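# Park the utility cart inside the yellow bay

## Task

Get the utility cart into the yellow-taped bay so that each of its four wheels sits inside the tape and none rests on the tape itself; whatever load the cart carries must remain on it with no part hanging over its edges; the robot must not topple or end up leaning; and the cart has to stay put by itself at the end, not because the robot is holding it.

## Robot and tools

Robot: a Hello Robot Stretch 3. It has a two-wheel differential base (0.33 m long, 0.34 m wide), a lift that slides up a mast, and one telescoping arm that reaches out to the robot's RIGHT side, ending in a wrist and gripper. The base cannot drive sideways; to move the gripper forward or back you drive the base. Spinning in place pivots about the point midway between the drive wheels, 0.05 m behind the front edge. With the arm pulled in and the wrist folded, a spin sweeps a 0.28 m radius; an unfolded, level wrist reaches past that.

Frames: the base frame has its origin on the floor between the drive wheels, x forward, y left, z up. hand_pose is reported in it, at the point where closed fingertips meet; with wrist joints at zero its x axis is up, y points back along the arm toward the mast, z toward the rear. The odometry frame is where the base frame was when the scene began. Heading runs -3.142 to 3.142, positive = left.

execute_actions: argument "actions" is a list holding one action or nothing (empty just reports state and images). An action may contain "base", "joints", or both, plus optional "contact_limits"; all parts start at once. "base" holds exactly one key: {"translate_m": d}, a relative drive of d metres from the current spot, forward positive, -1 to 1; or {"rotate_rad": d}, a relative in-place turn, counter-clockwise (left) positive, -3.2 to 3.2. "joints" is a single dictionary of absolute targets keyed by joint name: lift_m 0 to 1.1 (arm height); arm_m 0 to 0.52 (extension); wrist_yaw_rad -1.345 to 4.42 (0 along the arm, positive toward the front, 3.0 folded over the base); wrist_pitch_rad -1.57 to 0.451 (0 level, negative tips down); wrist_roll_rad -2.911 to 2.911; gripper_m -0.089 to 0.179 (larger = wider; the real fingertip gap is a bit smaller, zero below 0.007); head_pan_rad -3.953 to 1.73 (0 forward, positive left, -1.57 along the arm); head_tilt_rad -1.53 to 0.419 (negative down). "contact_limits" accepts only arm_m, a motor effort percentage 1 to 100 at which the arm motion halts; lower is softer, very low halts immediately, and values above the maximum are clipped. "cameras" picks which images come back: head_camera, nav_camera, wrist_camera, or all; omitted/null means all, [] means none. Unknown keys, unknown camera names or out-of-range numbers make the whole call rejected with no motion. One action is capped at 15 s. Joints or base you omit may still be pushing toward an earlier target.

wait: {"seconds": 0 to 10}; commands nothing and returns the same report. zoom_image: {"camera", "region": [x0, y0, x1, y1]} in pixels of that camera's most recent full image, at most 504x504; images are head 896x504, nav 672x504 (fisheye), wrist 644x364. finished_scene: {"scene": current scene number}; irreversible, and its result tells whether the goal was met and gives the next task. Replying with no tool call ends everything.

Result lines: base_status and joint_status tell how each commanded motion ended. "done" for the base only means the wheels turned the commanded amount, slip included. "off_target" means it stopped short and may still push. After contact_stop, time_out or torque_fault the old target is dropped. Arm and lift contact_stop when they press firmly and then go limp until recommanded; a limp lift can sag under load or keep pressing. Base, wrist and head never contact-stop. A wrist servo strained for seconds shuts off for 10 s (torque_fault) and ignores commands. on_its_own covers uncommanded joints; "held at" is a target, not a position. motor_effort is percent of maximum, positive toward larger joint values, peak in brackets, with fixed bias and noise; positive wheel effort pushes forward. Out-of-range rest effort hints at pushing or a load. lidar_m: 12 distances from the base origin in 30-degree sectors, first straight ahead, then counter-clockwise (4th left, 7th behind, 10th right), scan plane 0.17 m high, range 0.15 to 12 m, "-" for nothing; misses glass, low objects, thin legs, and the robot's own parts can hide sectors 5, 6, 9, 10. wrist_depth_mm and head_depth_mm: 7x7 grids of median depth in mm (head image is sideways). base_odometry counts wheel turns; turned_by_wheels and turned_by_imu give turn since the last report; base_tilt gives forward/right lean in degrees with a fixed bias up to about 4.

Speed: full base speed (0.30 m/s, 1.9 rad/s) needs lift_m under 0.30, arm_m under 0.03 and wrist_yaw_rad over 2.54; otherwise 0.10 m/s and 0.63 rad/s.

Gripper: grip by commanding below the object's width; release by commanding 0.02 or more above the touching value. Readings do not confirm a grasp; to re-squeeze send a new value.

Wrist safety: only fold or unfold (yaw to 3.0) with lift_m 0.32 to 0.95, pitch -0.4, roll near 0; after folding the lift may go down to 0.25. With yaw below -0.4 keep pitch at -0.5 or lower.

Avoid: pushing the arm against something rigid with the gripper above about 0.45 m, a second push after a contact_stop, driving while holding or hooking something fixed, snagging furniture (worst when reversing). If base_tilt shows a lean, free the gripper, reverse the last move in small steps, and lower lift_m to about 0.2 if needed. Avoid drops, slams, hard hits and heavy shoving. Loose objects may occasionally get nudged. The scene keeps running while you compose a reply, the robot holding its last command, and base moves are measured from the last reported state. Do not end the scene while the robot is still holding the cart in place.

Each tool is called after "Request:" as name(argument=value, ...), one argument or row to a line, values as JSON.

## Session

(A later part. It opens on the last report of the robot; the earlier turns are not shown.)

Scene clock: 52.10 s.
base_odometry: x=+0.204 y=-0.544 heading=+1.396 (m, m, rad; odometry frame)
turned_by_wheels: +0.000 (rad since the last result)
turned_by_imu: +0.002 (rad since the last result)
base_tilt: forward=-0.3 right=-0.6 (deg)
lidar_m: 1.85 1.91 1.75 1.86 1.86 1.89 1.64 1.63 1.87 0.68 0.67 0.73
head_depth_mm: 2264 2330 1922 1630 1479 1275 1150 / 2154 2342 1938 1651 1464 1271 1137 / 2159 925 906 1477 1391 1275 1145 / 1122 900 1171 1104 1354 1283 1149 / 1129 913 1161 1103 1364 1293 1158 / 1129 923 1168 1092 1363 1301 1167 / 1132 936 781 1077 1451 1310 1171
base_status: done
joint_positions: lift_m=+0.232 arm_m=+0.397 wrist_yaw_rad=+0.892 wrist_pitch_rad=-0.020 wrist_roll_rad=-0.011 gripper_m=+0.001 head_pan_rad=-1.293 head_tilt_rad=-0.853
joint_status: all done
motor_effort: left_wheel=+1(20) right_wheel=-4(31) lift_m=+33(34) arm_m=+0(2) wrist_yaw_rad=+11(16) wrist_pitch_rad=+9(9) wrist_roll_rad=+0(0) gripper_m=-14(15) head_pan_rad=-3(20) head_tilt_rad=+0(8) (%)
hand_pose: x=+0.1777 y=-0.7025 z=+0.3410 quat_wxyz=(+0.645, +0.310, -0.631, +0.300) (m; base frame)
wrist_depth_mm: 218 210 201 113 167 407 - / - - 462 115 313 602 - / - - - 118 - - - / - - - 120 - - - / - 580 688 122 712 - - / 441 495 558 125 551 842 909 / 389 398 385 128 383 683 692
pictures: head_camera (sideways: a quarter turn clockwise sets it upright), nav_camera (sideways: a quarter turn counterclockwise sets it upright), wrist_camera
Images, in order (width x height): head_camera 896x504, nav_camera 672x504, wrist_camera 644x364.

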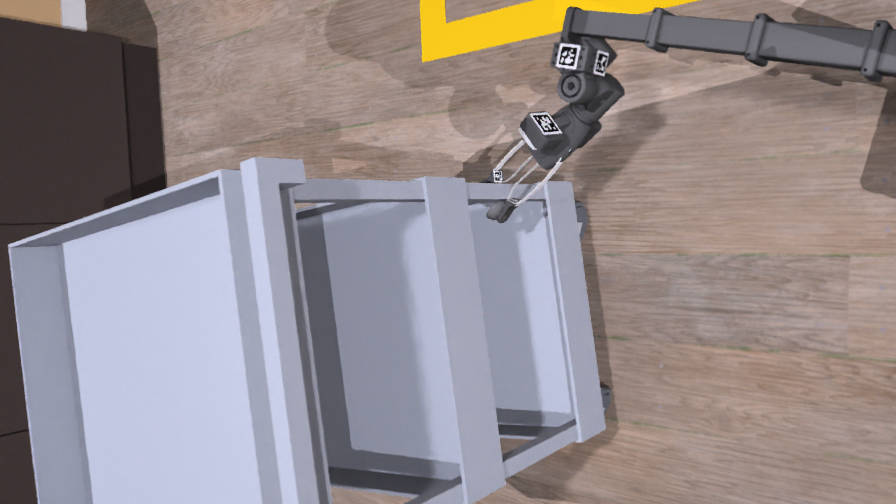

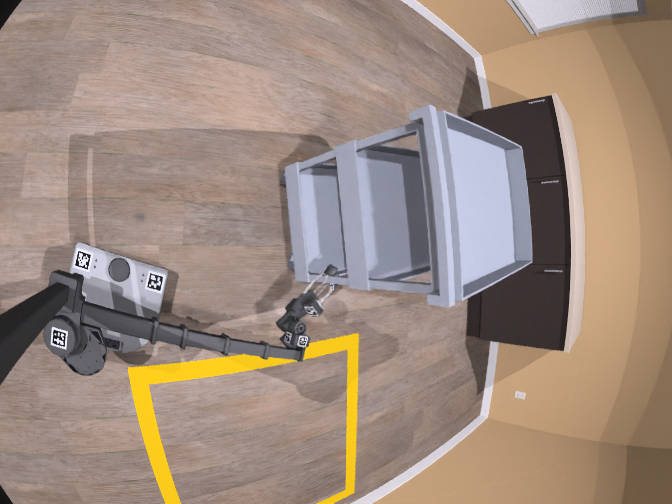

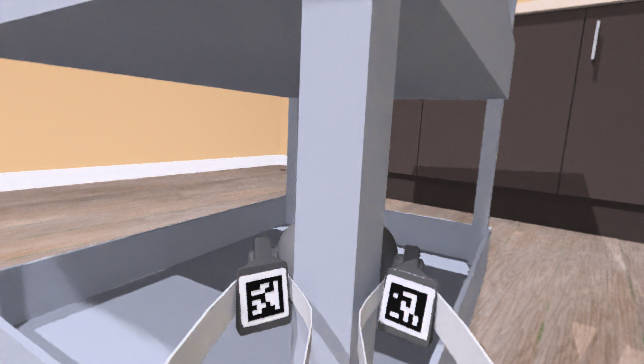

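Request:
execute_actions(
  actions=[
    {"base": {"translate_m": -0.5}, "joints": {"head_pan_rad": -1.2, "head_tilt_rad": -0.85}},
  ],
)

Scene clock: 58.70 s.
base_odometry: x=+0.117 y=-1.036 heading=+1.396 (m, m, rad; odometry frame)
turned_by_wheels: +0.000 (rad since the last result)
turned_by_imu: +0.004 (rad since the last result)
base_tilt: forward=-0.4 right=-0.6 (deg)
lidar_m: 2.36 2.35 2.00 1.31 1.73 1.32 1.15 1.15 1.33 0.67 0.61 0.62
head_depth_mm: 2717 2329 1923 1624 1476 1271 1136 / 2688 2304 1792 1640 1411 1266 1134 / 2301 863 865 1071 1353 1281 1143 / 1115 901 763 1071 1332 1282 1146 / 1115 910 707 1056 1295 1299 1151 / 1102 923 694 1075 1254 1304 1164 / 1101 936 683 1074 1457 1300 1171
base_status: done
joint_positions: lift_m=+0.232 arm_m=+0.397 wrist_yaw_rad=+0.911 wrist_pitch_rad=-0.020 wrist_roll_rad=-0.011 gripper_m=+0.001 head_pan_rad=-1.207 head_tilt_rad=-0.853
joint_status: all done
on_its_own: wrist_yaw_rad is at rest, and its effort (-15) is outside its rest range (-12 to +12)
motor_effort: left_wheel=+6(10) right_wheel=-7(18) lift_m=+33(33) arm_m=-2(2) wrist_yaw_rad=-15(14) wrist_pitch_rad=+9(9) wrist_roll_rad=+0(0) gripper_m=-13(14) head_pan_rad=+4(16) head_tilt_rad=+2(2) (%)
hand_pose: x=+0.1807 y=-0.6988 z=+0.3410 quat_wxyz=(+0.642, +0.316, -0.628, +0.306) (m; base frame)
wrist_depth_mm: 220 210 202 111 233 - - / - 516 463 113 649 - - / - - - 115 - - - / - - - 118 - - - / - 635 784 120 - - - / 465 515 555 123 927 900 908 / 387 398 387 128 616 679 702
pictures: head_camera (sideways: a quarter turn clockwise sets it upright), nav_camera (sideways: a quarter turn counterclockwise sets it upright), wrist_camera
Images, in order (width x height): head_camera 896x504, nav_camera 672x504, wrist_camera 644x364.

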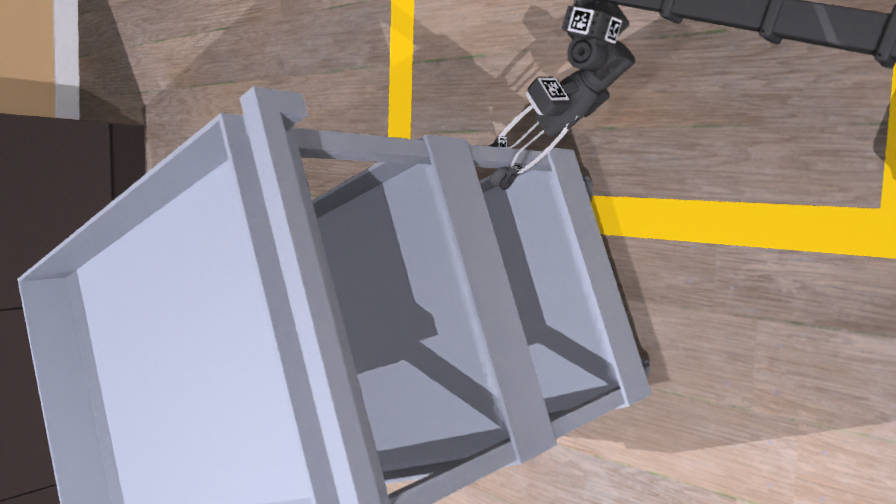

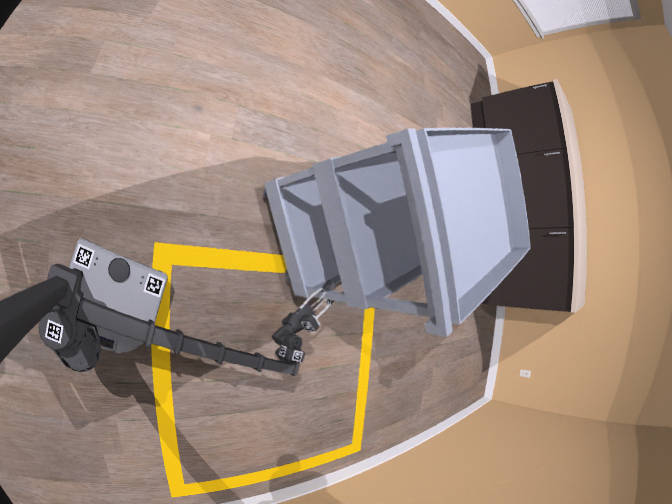

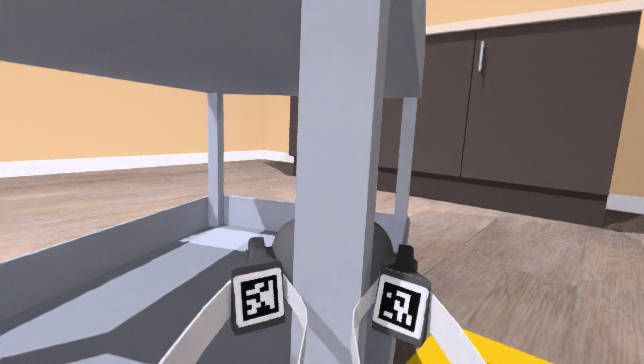

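Request:
execute_actions(
  actions=[
    {"base": {"translate_m": -0.55}, "joints": {"head_pan_rad": -1.25, "head_tilt_rad": -0.8}},
  ],
)

Scene clock: 66.90 s.
base_odometry: x=+0.022 y=-1.578 heading=+1.396 (m, m, rad; odometry frame)
turned_by_wheels: +0.000 (rad since the last result)
turned_by_imu: +0.004 (rad since the last result)
base_tilt: forward=-0.3 right=-0.5 (deg)
lidar_m: 2.90 2.35 1.40 1.58 1.22 0.71 0.63 0.63 0.72 0.66 0.53 0.53
head_depth_mm: 2863 2448 2024 1708 1497 1289 1153 / 2964 2565 2009 1724 1523 1289 1148 / 2962 2611 742 1030 1295 1305 1162 / 2992 2623 707 1085 1275 1296 1167 / 2477 966 799 1067 994 1231 1171 / 2356 1019 809 663 959 1193 1178 / 2391 1028 817 627 962 1308 1187
base_status: done
joint_positions: lift_m=+0.232 arm_m=+0.397 wrist_yaw_rad=+1.007 wrist_pitch_rad=-0.020 wrist_roll_rad=-0.011 gripper_m=+0.001 head_pan_rad=-1.243 head_tilt_rad=-0.803
joint_status: all done
on_its_own: wrist_yaw_rad is held at +0.995, not at your +0.900, by its stall guard, which is not easing now; wrist_yaw_rad is at rest, and its effort (-16) is outside its rest range (-12 to +12)
motor_effort: left_wheel=+6(15) right_wheel=-7(26) lift_m=+33(34) arm_m=-1(1) wrist_yaw_rad=-16(44) wrist_pitch_rad=+9(9) wrist_roll_rad=+0(0) gripper_m=-14(14) head_pan_rad=-3(12) head_tilt_rad=+1(8) (%)
hand_pose: x=+0.1948 y=-0.6787 z=+0.3410 quat_wxyz=(+0.626, +0.346, -0.612, +0.337) (m; base frame)
wrist_depth_mm: 218 211 201 110 - - - / - 517 464 112 - - - / - - - 115 - - - / - - - 118 - - - / - 683 763 121 - - - / 478 510 553 124 907 902 938 / 390 402 384 129 640 685 696
pictures: head_camera (sideways: a quarter turn clockwise sets it upright), nav_camera (sideways: a quarter turn counterclockwise sets it upright), wrist_camera
Images, in order (width x height): head_camera 896x504, nav_camera 672x504, wrist_camera 644x364.

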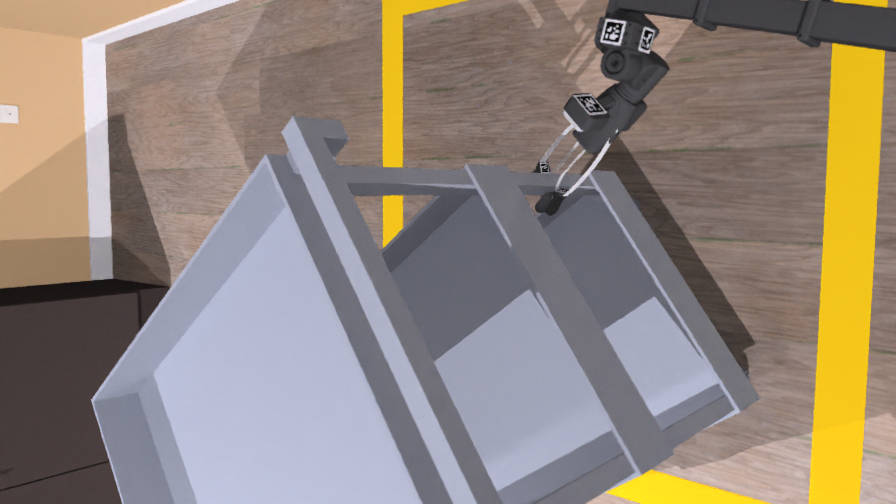

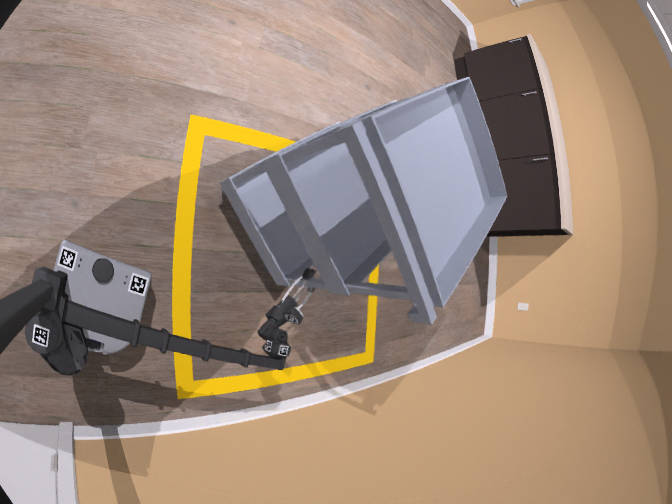

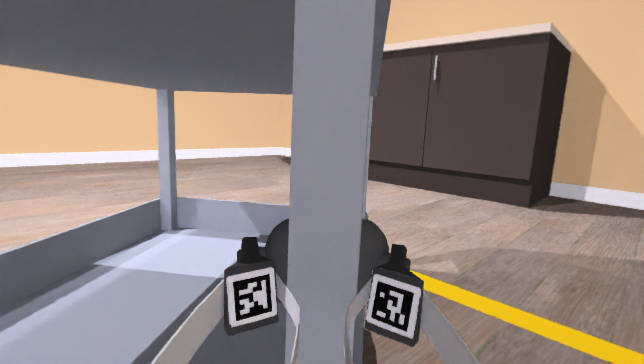

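Request:
execute_actions(
  actions=[
    {"base": {"rotate_rad": -0.3}, "joints": {"head_pan_rad": -1.1, "head_tilt_rad": -0.95}},
  ],
)

Scene clock: 69.60 s.
base_odometry: x=+0.022 y=-1.578 heading=+1.096 (m, m, rad; odometry frame)
turned_by_wheels: -0.300 (rad since the last result)
turned_by_imu: -0.292 (rad since the last result)
base_tilt: forward=-0.4 right=-0.8 (deg)
lidar_m: 3.30 2.86 2.32 1.40 1.58 0.90 0.63 0.63 0.64 0.65 0.36 0.35
head_depth_mm: 1674 711 1718 1538 1331 1241 1115 / 2258 706 906 1498 1355 1234 1139 / 2504 768 611 992 1271 1239 1155 / 2512 783 623 932 1169 1232 1132 / 889 792 678 529 803 1214 1134 / 918 799 684 607 932 1269 1149 / 941 807 690 951 1383 1270 1154
base_status: done
joint_positions: lift_m=+0.232 arm_m=+0.397 wrist_yaw_rad=+0.992 wrist_pitch_rad=-0.021 wrist_roll_rad=-0.011 gripper_m=+0.001 head_pan_rad=-1.107 head_tilt_rad=-0.938
joint_status: all done
on_its_own: wrist_yaw_rad is held at +0.995, not at your +0.900, by its stall guard, which is not easing now
motor_effort: left_wheel=+2(44) right_wheel=-3(49) lift_m=+33(33) arm_m=+2(3) wrist_yaw_rad=+4(100) wrist_pitch_rad=+9(9) wrist_roll_rad=+0(0) gripper_m=-14(18) head_pan_rad=+5(20) head_tilt_rad=-5(17) (%)
hand_pose: x=+0.1926 y=-0.6817 z=+0.3408 quat_wxyz=(+0.629, +0.341, -0.615, +0.332) (m; base frame)
wrist_depth_mm: 219 211 202 111 - - - / - 520 473 114 - - - / - - - 117 - - - / - - - 120 - - - / 623 655 696 123 - - - / 496 507 559 125 901 913 925 / 387 395 382 129 633 675 687
pictures: head_camera (sideways: a quarter turn clockwise sets it upright), nav_camera (sideways: a quarter turn counterclockwise sets it upright), wrist_camera
Images, in order (width x height): head_camera 896x504, nav_camera 672x504, wrist_camera 644x364.

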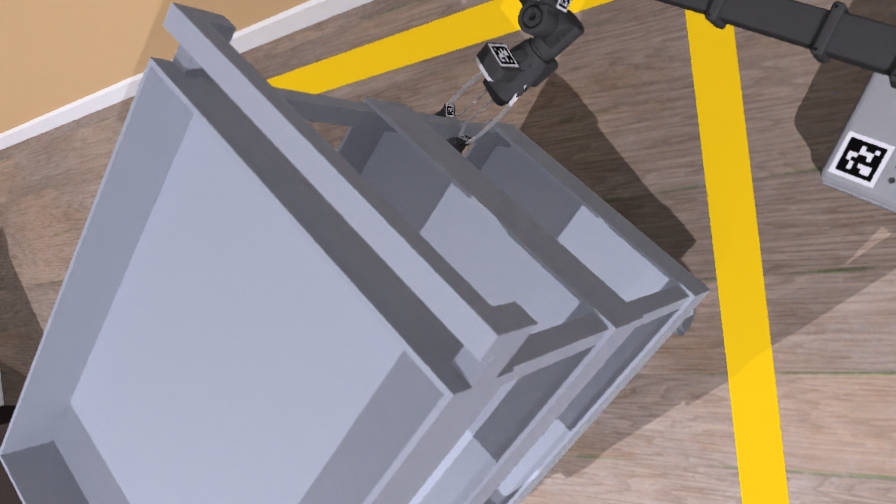

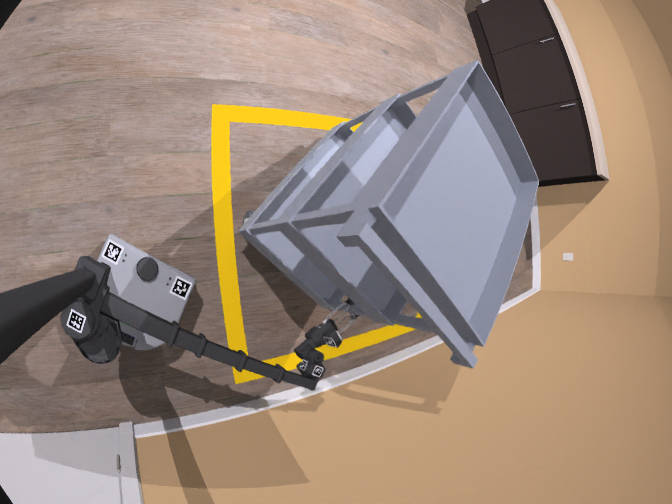

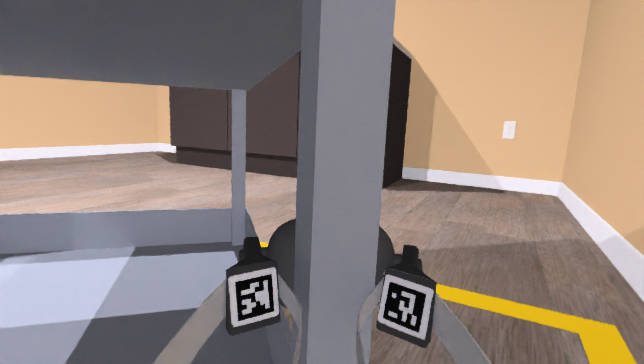

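Request:
execute_actions(
  actions=[],
)

Scene clock: 70.43 s.
base_odometry: x=+0.022 y=-1.578 heading=+1.096 (m, m, rad; odometry frame)
turned_by_wheels: +0.000 (rad since the last result)
turned_by_imu: +0.000 (rad since the last result)
base_tilt: forward=-0.3 right=-0.7 (deg)
lidar_m: 3.29 2.86 2.32 1.40 1.58 0.89 0.63 0.63 0.64 0.65 0.36 0.35
head_depth_mm: 1663 707 1715 1526 1328 1245 1122 / 2281 707 908 1495 1360 1235 1137 / 2512 770 610 991 1280 1239 1158 / 2525 784 625 930 1169 1237 1132 / 890 791 677 529 799 1212 1138 / 921 801 684 608 931 1264 1149 / 939 808 690 948 1365 1277 1155
base_status: done
joint_positions: lift_m=+0.232 arm_m=+0.397 wrist_yaw_rad=+0.992 wrist_pitch_rad=-0.021 wrist_roll_rad=-0.011 gripper_m=+0.001 head_pan_rad=-1.107 head_tilt_rad=-0.938
joint_status: all done
on_its_own: wrist_yaw_rad is held at +0.995, not at your +0.900, by its stall guard, which is not easing now
motor_effort: left_wheel=+2(44) right_wheel=-3(49) lift_m=+33(33) arm_m=+2(3) wrist_yaw_rad=+3(100) wrist_pitch_rad=+9(9) wrist_roll_rad=+0(0) gripper_m=-14(18) head_pan_rad=+4(20) head_tilt_rad=-5(17) (%)
hand_pose: x=+0.1926 y=-0.6817 z=+0.3408 quat_wxyz=(+0.629, +0.341, -0.615, +0.332) (m; base frame)
wrist_depth_mm: 221 210 202 111 - - - / - 518 469 114 - - - / - - - 117 - - - / - - - 120 - - - / 620 649 695 123 - - - / 498 515 557 125 889 890 941 / 385 394 384 129 640 688 698
pictures: head_camera (sideways: a quarter turn clockwise sets it upright), nav_camera (sideways: a quarter turn counterclockwise sets it upright), wrist_camera
Images, in order (width x height): head_camera 896x504, nav_camera 672x504, wrist_camera 644x364.

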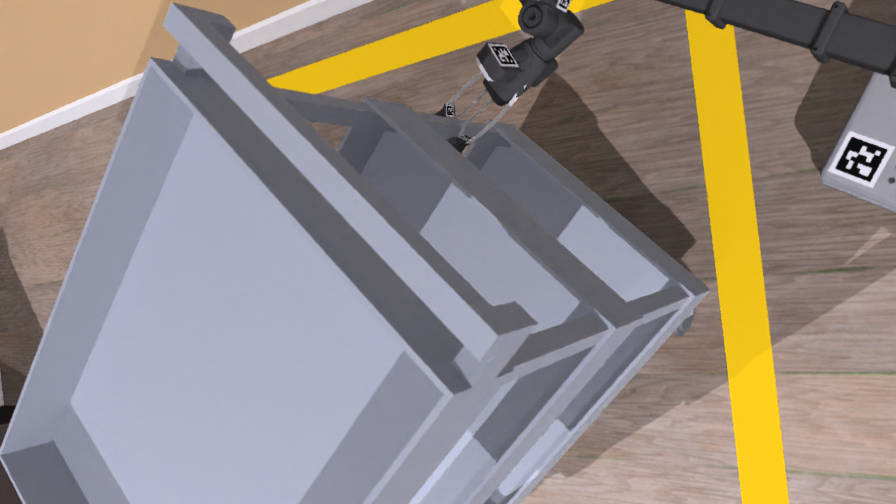

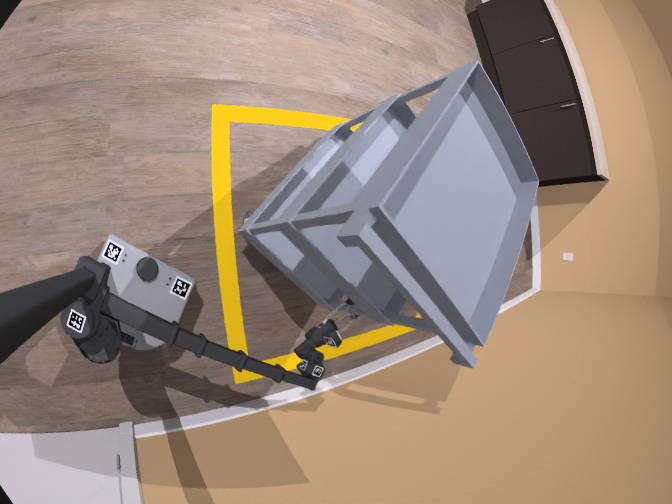

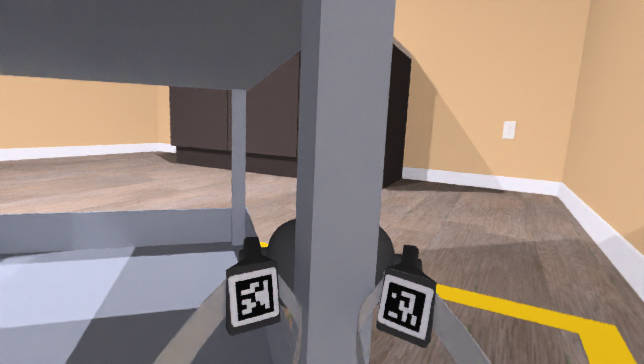

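Request:
execute_actions(
  actions=[
    {"base": {"translate_m": -0.12}},
  ],
)

Scene clock: 85.90 s.
base_odometry: x=-0.033 y=-1.684 heading=+1.097 (m, m, rad; odometry frame)
turned_by_wheels: +0.000 (rad since the last result)
turned_by_imu: +0.001 (rad since the last result)
base_tilt: forward=-0.2 right=-0.7 (deg)
lidar_m: 3.41 2.95 2.23 1.41 1.52 0.74 0.52 0.51 0.54 0.65 0.37 0.36
head_depth_mm: 1406 707 1579 1509 1332 1243 1122 / 1914 704 930 1491 1367 1242 1139 / 2447 769 618 993 1279 1238 1155 / 2518 785 610 944 1167 1224 1132 / 894 792 675 523 831 1223 1141 / 923 799 684 580 1106 1265 1148 / 940 808 691 951 1376 1277 1153
base_status: done
joint_positions: lift_m=+0.232 arm_m=+0.397 wrist_yaw_rad=+0.995 wrist_pitch_rad=-0.021 wrist_roll_rad=-0.011 gripper_m=+0.001 head_pan_rad=-1.107 head_tilt_rad=-0.938
joint_status: not commanded
on_its_own: wrist_yaw_rad is held at +0.995, not at your +0.900, by its stall guard, which is not easing now
motor_effort: left_wheel=+6(21) right_wheel=-7(32) lift_m=+33(33) arm_m=+1(2) wrist_yaw_rad=+1(30) wrist_pitch_rad=+9(9) wrist_roll_rad=+0(0) gripper_m=-14(16) head_pan_rad=+4(5) head_tilt_rad=-5(5) (%)
hand_pose: x=+0.1931 y=-0.6811 z=+0.3409 quat_wxyz=(+0.628, +0.342, -0.614, +0.333) (m; base frame)
wrist_depth_mm: 220 209 201 111 - - - / - 516 463 114 - - - / - - - 117 - - - / - - - 120 - - - / 623 655 700 122 - - 985 / 498 506 553 125 881 907 820 / 388 394 386 129 628 677 685
pictures: head_camera (sideways: a quarter turn clockwise sets it upright), nav_camera (sideways: a quarter turn counterclockwise sets it upright), wrist_camera
Images, in order (width x height): head_camera 896x504, nav_camera 672x504, wrist_camera 644x364.

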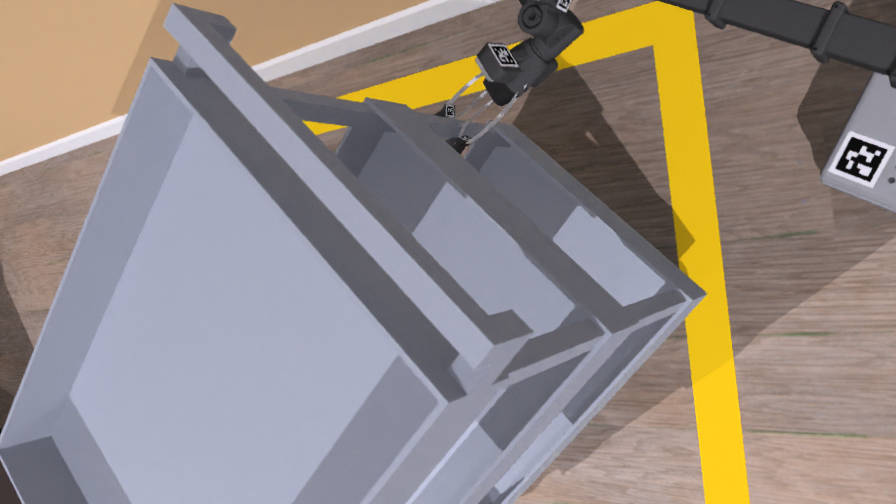

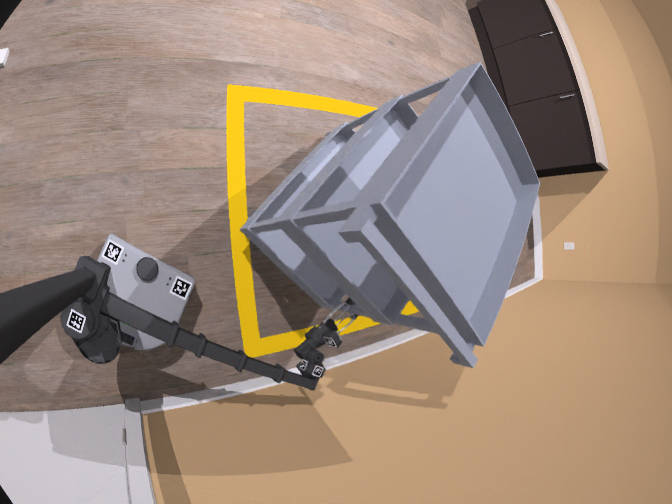

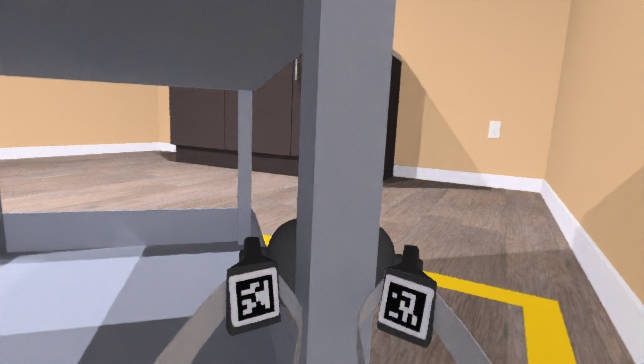

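Request:
execute_actions(
  actions=[
    {"joints": {"gripper_m": 0.15}},
  ],
  cameras=["wrist_camera"],
)

Scene clock: 88.97 s.
base_odometry: x=-0.033 y=-1.684 heading=+1.096 (m, m, rad; odometry frame)
turned_by_wheels: +0.000 (rad since the last result)
turned_by_imu: +0.000 (rad since the last result)
base_tilt: forward=-0.3 right=-0.7 (deg)
lidar_m: 3.38 2.96 2.22 1.41 1.52 0.74 0.52 0.51 0.54 0.65 0.37 0.36
head_depth_mm: 1402 711 1562 1513 1324 1239 1117 / 1913 707 933 1490 1360 1233 1140 / 2433 769 616 996 1282 1236 1161 / 2530 787 612 947 1169 1236 1134 / 895 798 677 523 833 1217 1140 / 922 801 682 580 1104 1268 1146 / 942 808 689 951 1367 1268 1155
base_status: not commanded
joint_positions: lift_m=+0.232 arm_m=+0.397 wrist_yaw_rad=+0.995 wrist_pitch_rad=-0.021 wrist_roll_rad=-0.011 gripper_m=+0.150 head_pan_rad=-1.107 head_tilt_rad=-0.938
joint_status: all done
on_its_own: wrist_yaw_rad is held at +0.995, not at your +0.900, by its stall guard, which is not easing now
motor_effort: left_wheel=+2(6) right_wheel=-1(7) lift_m=+33(33) arm_m=+1(2) wrist_yaw_rad=+0(1) wrist_pitch_rad=+9(9) wrist_roll_rad=+0(0) gripper_m=+1(91) head_pan_rad=+4(5) head_tilt_rad=-5(6) (%)
hand_pose: x=+0.1931 y=-0.6811 z=+0.3409 quat_wxyz=(+0.629, +0.342, -0.614, +0.333) (m; base frame)
wrist_depth_mm: 218 210 200 111 - - - / - 515 466 115 - - - / - - - 118 - - - / - - - 121 - - - / 624 660 698 125 - - 984 / 510 - 529 127 894 966 822 / 374 379 401 131 661 649 679
pictures: wrist_camera
Images, in order (width x height): wrist_camera 644x364.

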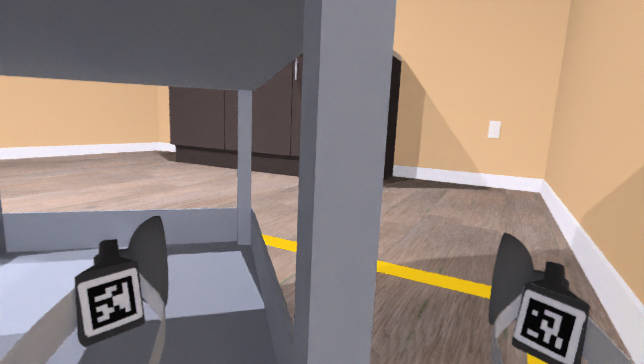

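Request:
execute_actions(
  actions=[
    {"base": {"translate_m": -0.10}, "joints": {"arm_m": 0.0, "head_pan_rad": -1.0, "head_tilt_rad": -1.05}},
  ],
)

Scene clock: 93.77 s.
base_odometry: x=-0.079 y=-1.773 heading=+1.096 (m, m, rad; odometry frame)
turned_by_wheels: +0.000 (rad since the last result)
turned_by_imu: +0.000 (rad since the last result)
base_tilt: forward=-0.3 right=-0.6 (deg)
lidar_m: 3.50 3.04 2.15 1.43 1.47 0.62 0.43 0.42 0.45 0.60 0.48 0.44
head_depth_mm: 1493 1641 1546 1435 1310 1202 1118 / 686 1709 1555 1446 1321 1226 - / 756 659 1030 1330 1323 1201 - / 785 608 1020 1252 1321 1221 1139 / 792 691 986 945 1231 1225 1129 / 800 698 553 943 1330 1237 1138 / 810 703 646 1429 1361 1248 1144
base_status: done
joint_positions: lift_m=+0.232 arm_m=+0.002 wrist_yaw_rad=+0.995 wrist_pitch_rad=-0.021 wrist_roll_rad=-0.011 gripper_m=+0.150 head_pan_rad=-1.007 head_tilt_rad=-1.037
joint_status: all done
joint sent to its limit — the command would take arm_m past its lower limit, so that joint was sent only as far as its limit.
on_its_own: wrist_yaw_rad is held at +0.995, not at your +0.900, by its stall guard, which is not easing now
motor_effort: left_wheel=+1(5) right_wheel=-1(6) lift_m=+33(33) arm_m=-3(3) wrist_yaw_rad=+1(0) wrist_pitch_rad=+9(9) wrist_roll_rad=+0(0) gripper_m=+1(0) head_pan_rad=+4(17) head_tilt_rad=-5(14) (%)
hand_pose: x=+0.1931 y=-0.2862 z=+0.3409 quat_wxyz=(+0.628, +0.342, -0.614, +0.333) (m; base frame)
wrist_depth_mm: - - 276 294 316 344 372 / - - 354 408 370 359 395 / - - - - - - - / - - 888 - - - - / - - 713 795 751 - - / 796 - 508 545 558 551 936 / 597 601 324 344 377 406 737
pictures: head_camera (sideways: a quarter turn clockwise sets it upright), nav_camera (sideways: a quarter turn counterclockwise sets it upright), wrist_camera
Images, in order (width x height): head_camera 896x504, nav_camera 672x504, wrist_camera 644x364.

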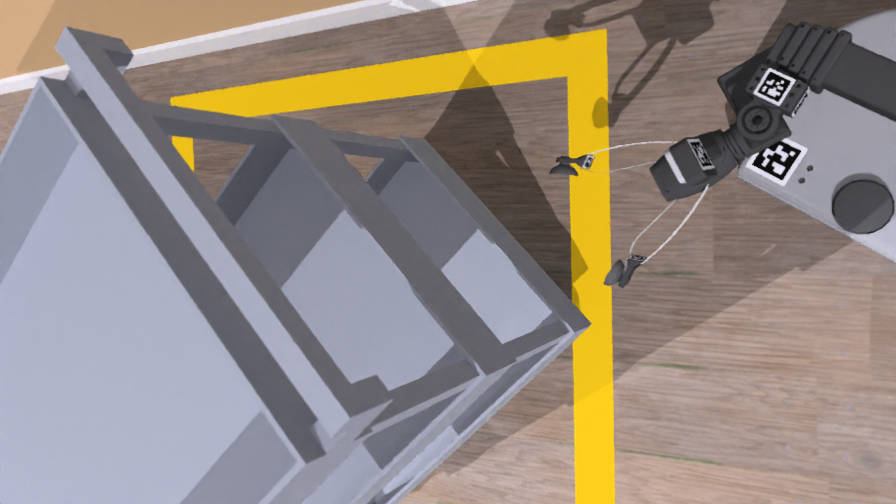

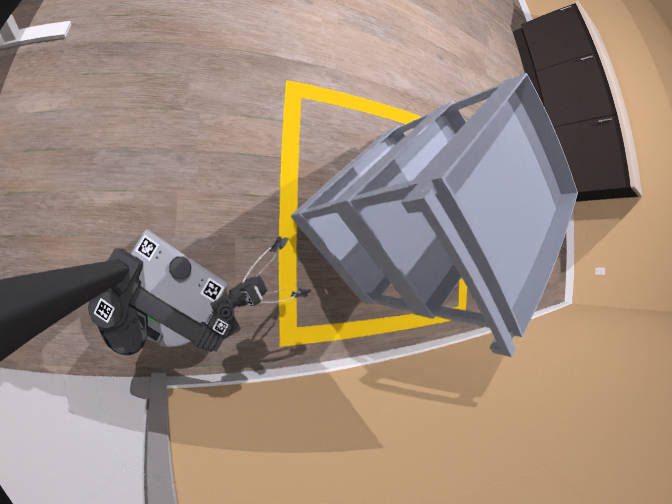

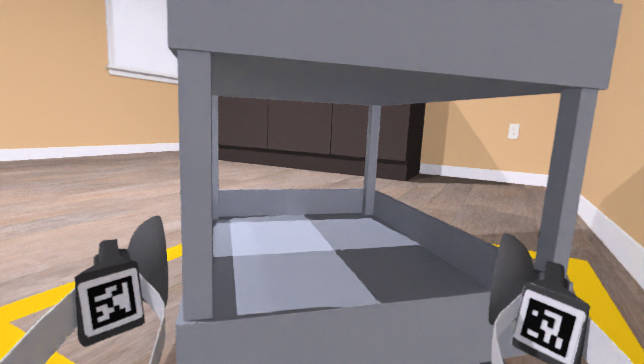

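Request:
zoom_image(
  camera="head_camera",
  region=[400, 180, 700, 420],
)

Request:
zoom_image(
  camera="head_camera",
  region=[20, 0, 420, 240],
)

Region (400, 180, 700, 420) of head_camera's 896x504 image, scaled by 1.680, with more detail than that image has; it fills the top 403 rows of this view, and the rest is white.

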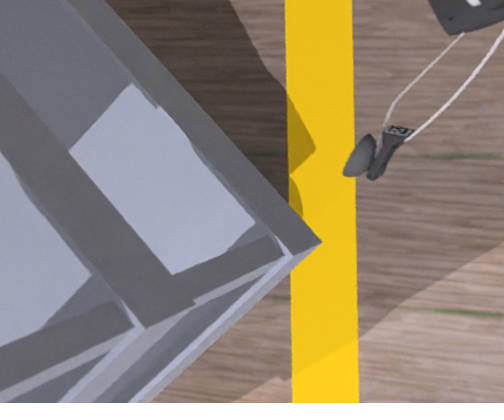

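Region (20, 0, 420, 240) of head_camera's 896x504 image, scaled by 1.260, with more detail than that image has; it fills the top 302 rows of this view, and the rest is white.

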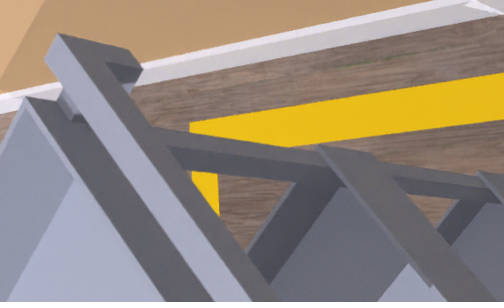

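Request:
execute_actions(
  actions=[
    {"base": {"rotate_rad": 0.78}, "joints": {"wrist_yaw_rad": 0.0, "gripper_m": 0.02, "head_pan_rad": -1.5, "head_tilt_rad": -1.05}},
  ],
)

Scene clock: 98.03 s.
base_odometry: x=-0.079 y=-1.773 heading=+1.876 (m, m, rad; odometry frame)
turned_by_wheels: +0.780 (rad since the last result)
turned_by_imu: +0.787 (rad since the last result)
base_tilt: forward=-0.2 right=-0.6 (deg)
lidar_m: 2.47 1.43 1.47 0.93 0.50 0.42 0.44 0.50 0.60 0.44 0.50 3.11
head_depth_mm: 764 603 995 1367 1305 1207 1127 / 770 597 1006 1276 1307 1236 - / 779 681 984 1152 1304 - - / 786 684 574 933 1302 1222 1127 / 794 692 1015 1407 1344 1223 1130 / 801 1108 1610 1500 1348 1240 1138 / 2036 1887 1666 1506 1354 1240 1140
base_status: done
joint_positions: lift_m=+0.232 arm_m=+0.002 wrist_yaw_rad=+0.002 wrist_pitch_rad=-0.021 wrist_roll_rad=-0.011 gripper_m=+0.020 head_pan_rad=-1.493 head_tilt_rad=-1.037
joint_status: all done
motor_effort: left_wheel=-2(8) right_wheel=+2(5) lift_m=+33(33) arm_m=-3(2) wrist_yaw_rad=-2(6) wrist_pitch_rad=+9(9) wrist_roll_rad=+0(0) gripper_m=+1(91) head_pan_rad=-4(39) head_tilt_rad=-5(6) (%)
hand_pose: x=-0.0209 y=-0.4026 z=+0.3409 quat_wxyz=(+0.711, +0.008, -0.703, -0.007) (m; base frame)
wrist_depth_mm: - 187 208 228 263 308 815 / - 371 448 400 366 347 790 / - 203 - - - - 828 / - 205 - - - - 869 / - 212 766 825 696 - 899 / 808 216 542 534 565 432 840 / 621 270 387 412 318 398 702
pictures: head_camera (sideways: a quarter turn clockwise sets it upright), nav_camera (sideways: a quarter turn counterclockwise sets it upright), wrist_camera
Images, in order (width x height): head_camera 896x504, nav_camera 672x504, wrist_camera 644x364.

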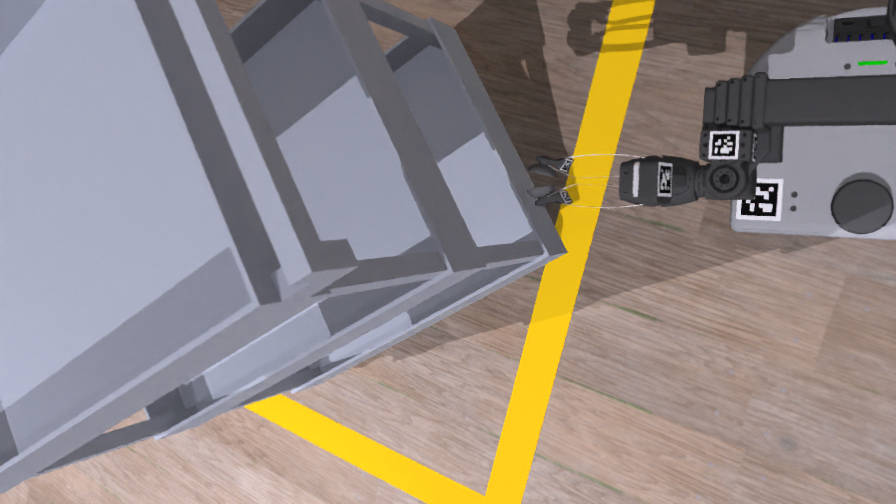

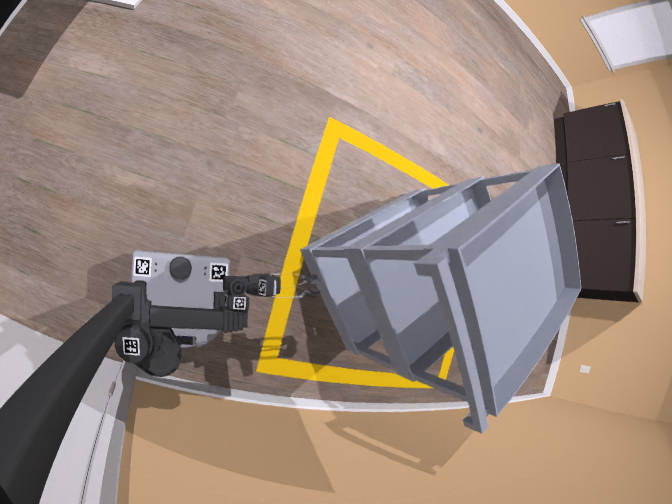

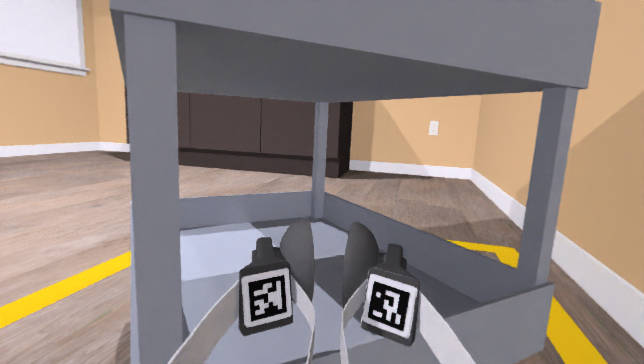

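Request:
execute_actions(
  actions=[
    {"base": {"translate_m": 0.11}, "joints": {"gripper_m": 0.015}},
  ],
)

Scene clock: 100.50 s.
base_odometry: x=-0.112 y=-1.668 heading=+1.876 (m, m, rad; odometry frame)
turned_by_wheels: +0.000 (rad since the last result)
turned_by_imu: +0.000 (rad since the last result)
base_tilt: forward=-0.4 right=-0.8 (deg)
lidar_m: 2.36 1.34 1.44 1.20 0.63 0.52 0.55 0.62 0.52 0.43 0.84 2.99
head_depth_mm: 765 669 973 1245 1301 1201 1130 / 773 675 563 949 1302 1228 - / 778 683 668 917 1298 - - / 787 694 1042 1332 1326 1223 1130 / 793 1137 1542 1478 1344 1230 1129 / 2032 1842 1658 1483 1349 1233 1136 / 2189 1884 1666 1499 1358 1247 1142
base_status: done
joint_positions: lift_m=+0.232 arm_m=+0.002 wrist_yaw_rad=+0.002 wrist_pitch_rad=-0.021 wrist_roll_rad=-0.011 gripper_m=+0.015 head_pan_rad=-1.493 head_tilt_rad=-1.037
joint_status: all done
motor_effort: left_wheel=-3(5) right_wheel=+1(5) lift_m=+33(33) arm_m=-2(2) wrist_yaw_rad=-2(3) wrist_pitch_rad=+9(9) wrist_roll_rad=+0(0) gripper_m=+0(34) head_pan_rad=-3(3) head_tilt_rad=-5(7) (%)
hand_pose: x=-0.0210 y=-0.4026 z=+0.3409 quat_wxyz=(+0.711, +0.008, -0.703, -0.007) (m; base frame)
wrist_depth_mm: - - 335 186 198 228 279 / - - 459 191 369 335 317 / - - - 197 - - - / - - - 201 - - - / - - 755 202 744 - - / 804 828 543 202 587 542 462 / 610 635 341 219 404 417 385
pictures: head_camera (sideways: a quarter turn clockwise sets it upright), nav_camera (sideways: a quarter turn counterclockwise sets it upright), wrist_camera
Images, in order (width x height): head_camera 896x504, nav_camera 672x504, wrist_camera 644x364.

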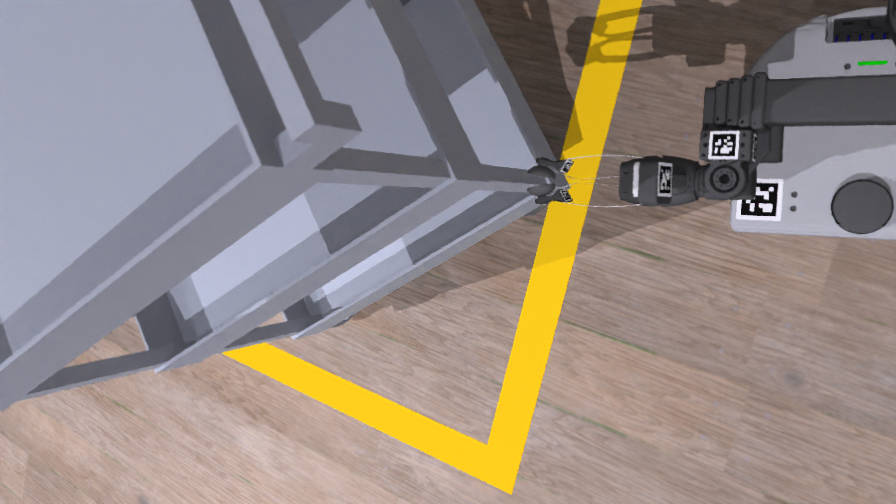

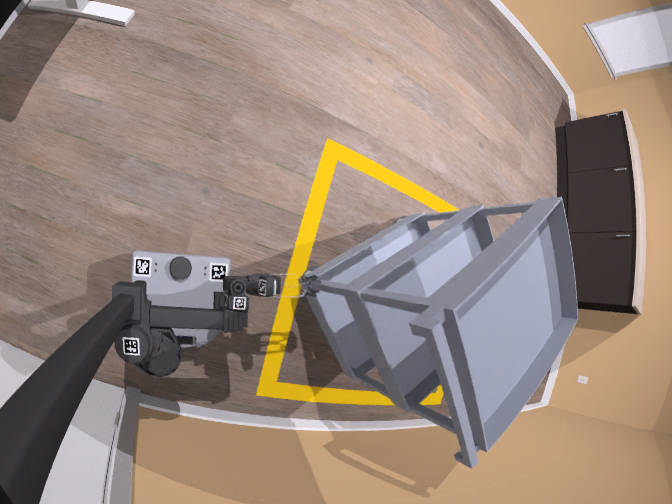

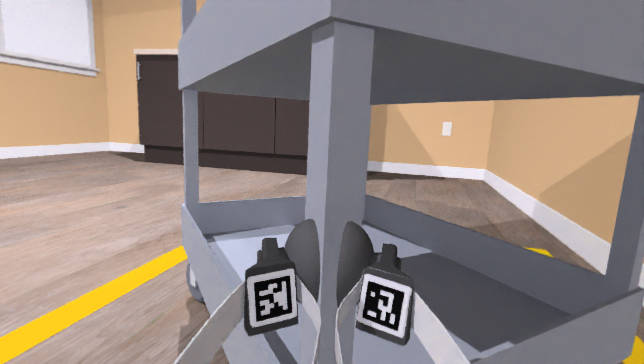

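Request:
execute_actions(
  actions=[
    {"joints": {"arm_m": 0.24, "head_tilt_rad": -0.95}},
  ],
)

Scene clock: 103.70 s.
base_odometry: x=-0.112 y=-1.668 heading=+1.876 (m, m, rad; odometry frame)
turned_by_wheels: +0.000 (rad since the last result)
turned_by_imu: -0.001 (rad since the last result)
base_tilt: forward=-0.3 right=-0.6 (deg)
lidar_m: 2.36 1.34 1.44 1.20 0.63 0.52 0.55 0.62 0.74 0.65 3.07 3.00
head_depth_mm: 891 705 1089 1379 1360 1219 1130 / 899 689 1091 1351 1394 1233 - / 908 808 1070 1349 1373 1231 1164 / 973 1302 1561 1542 1384 1243 1136 / 2442 2073 1784 1551 1397 1253 1134 / 2528 2091 1793 1571 1400 1261 1142 / 2537 2111 1819 1576 1404 1264 1146
base_status: not commanded
joint_positions: lift_m=+0.232 arm_m=+0.240 wrist_yaw_rad=-0.019 wrist_pitch_rad=-0.019 wrist_roll_rad=-0.011 gripper_m=+0.015 head_pan_rad=-1.493 head_tilt_rad=-0.952
joint_status: all done
on_its_own: wrist_yaw_rad is at rest, and its effort (+24) is outside its rest range (-12 to +12)
motor_effort: left_wheel=-8(8) right_wheel=+8(8) lift_m=+33(33) arm_m=+4(14) wrist_yaw_rad=+24(26) wrist_pitch_rad=+8(10) wrist_roll_rad=+0(0) gripper_m=-5(4) head_pan_rad=-3(3) head_tilt_rad=+1(10) (%)
hand_pose: x=-0.0264 y=-0.6403 z=+0.3413 quat_wxyz=(+0.711, +0.000, -0.703, -0.014) (m; base frame)
wrist_depth_mm: - - 511 187 167 188 207 / - - - 283 302 341 313 / - - - - - - - / - - - 190 - - - / - - 782 191 757 - - / 799 836 770 182 583 558 497 / 613 632 589 195 393 429 438
pictures: head_camera (sideways: a quarter turn clockwise sets it upright), nav_camera (sideways: a quarter turn counterclockwise sets it upright), wrist_camera
Images, in order (width x height): head_camera 896x504, nav_camera 672x504, wrist_camera 644x364.

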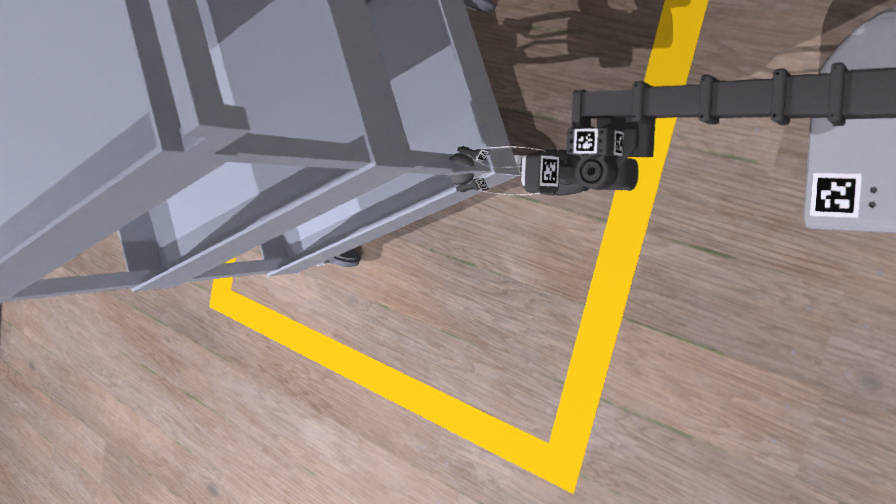

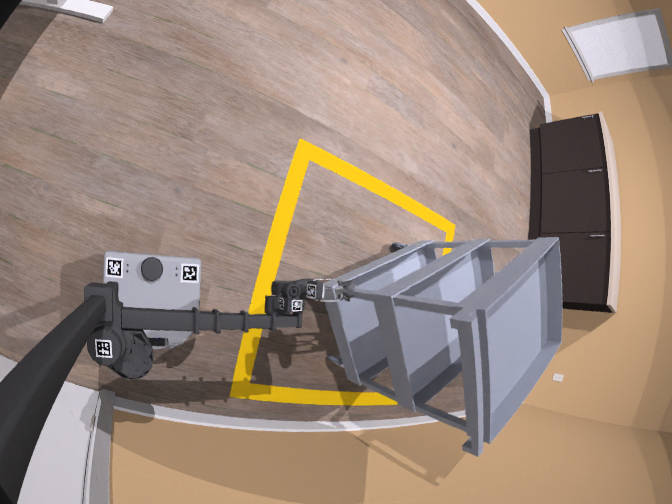

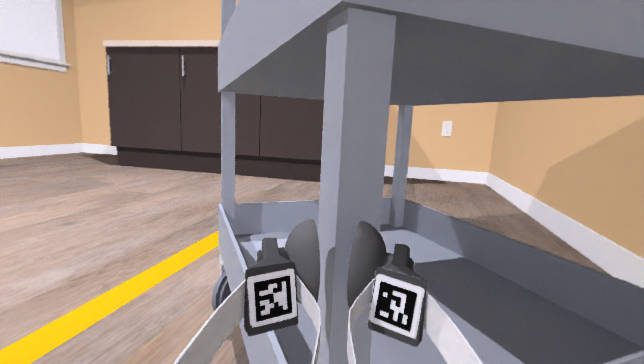

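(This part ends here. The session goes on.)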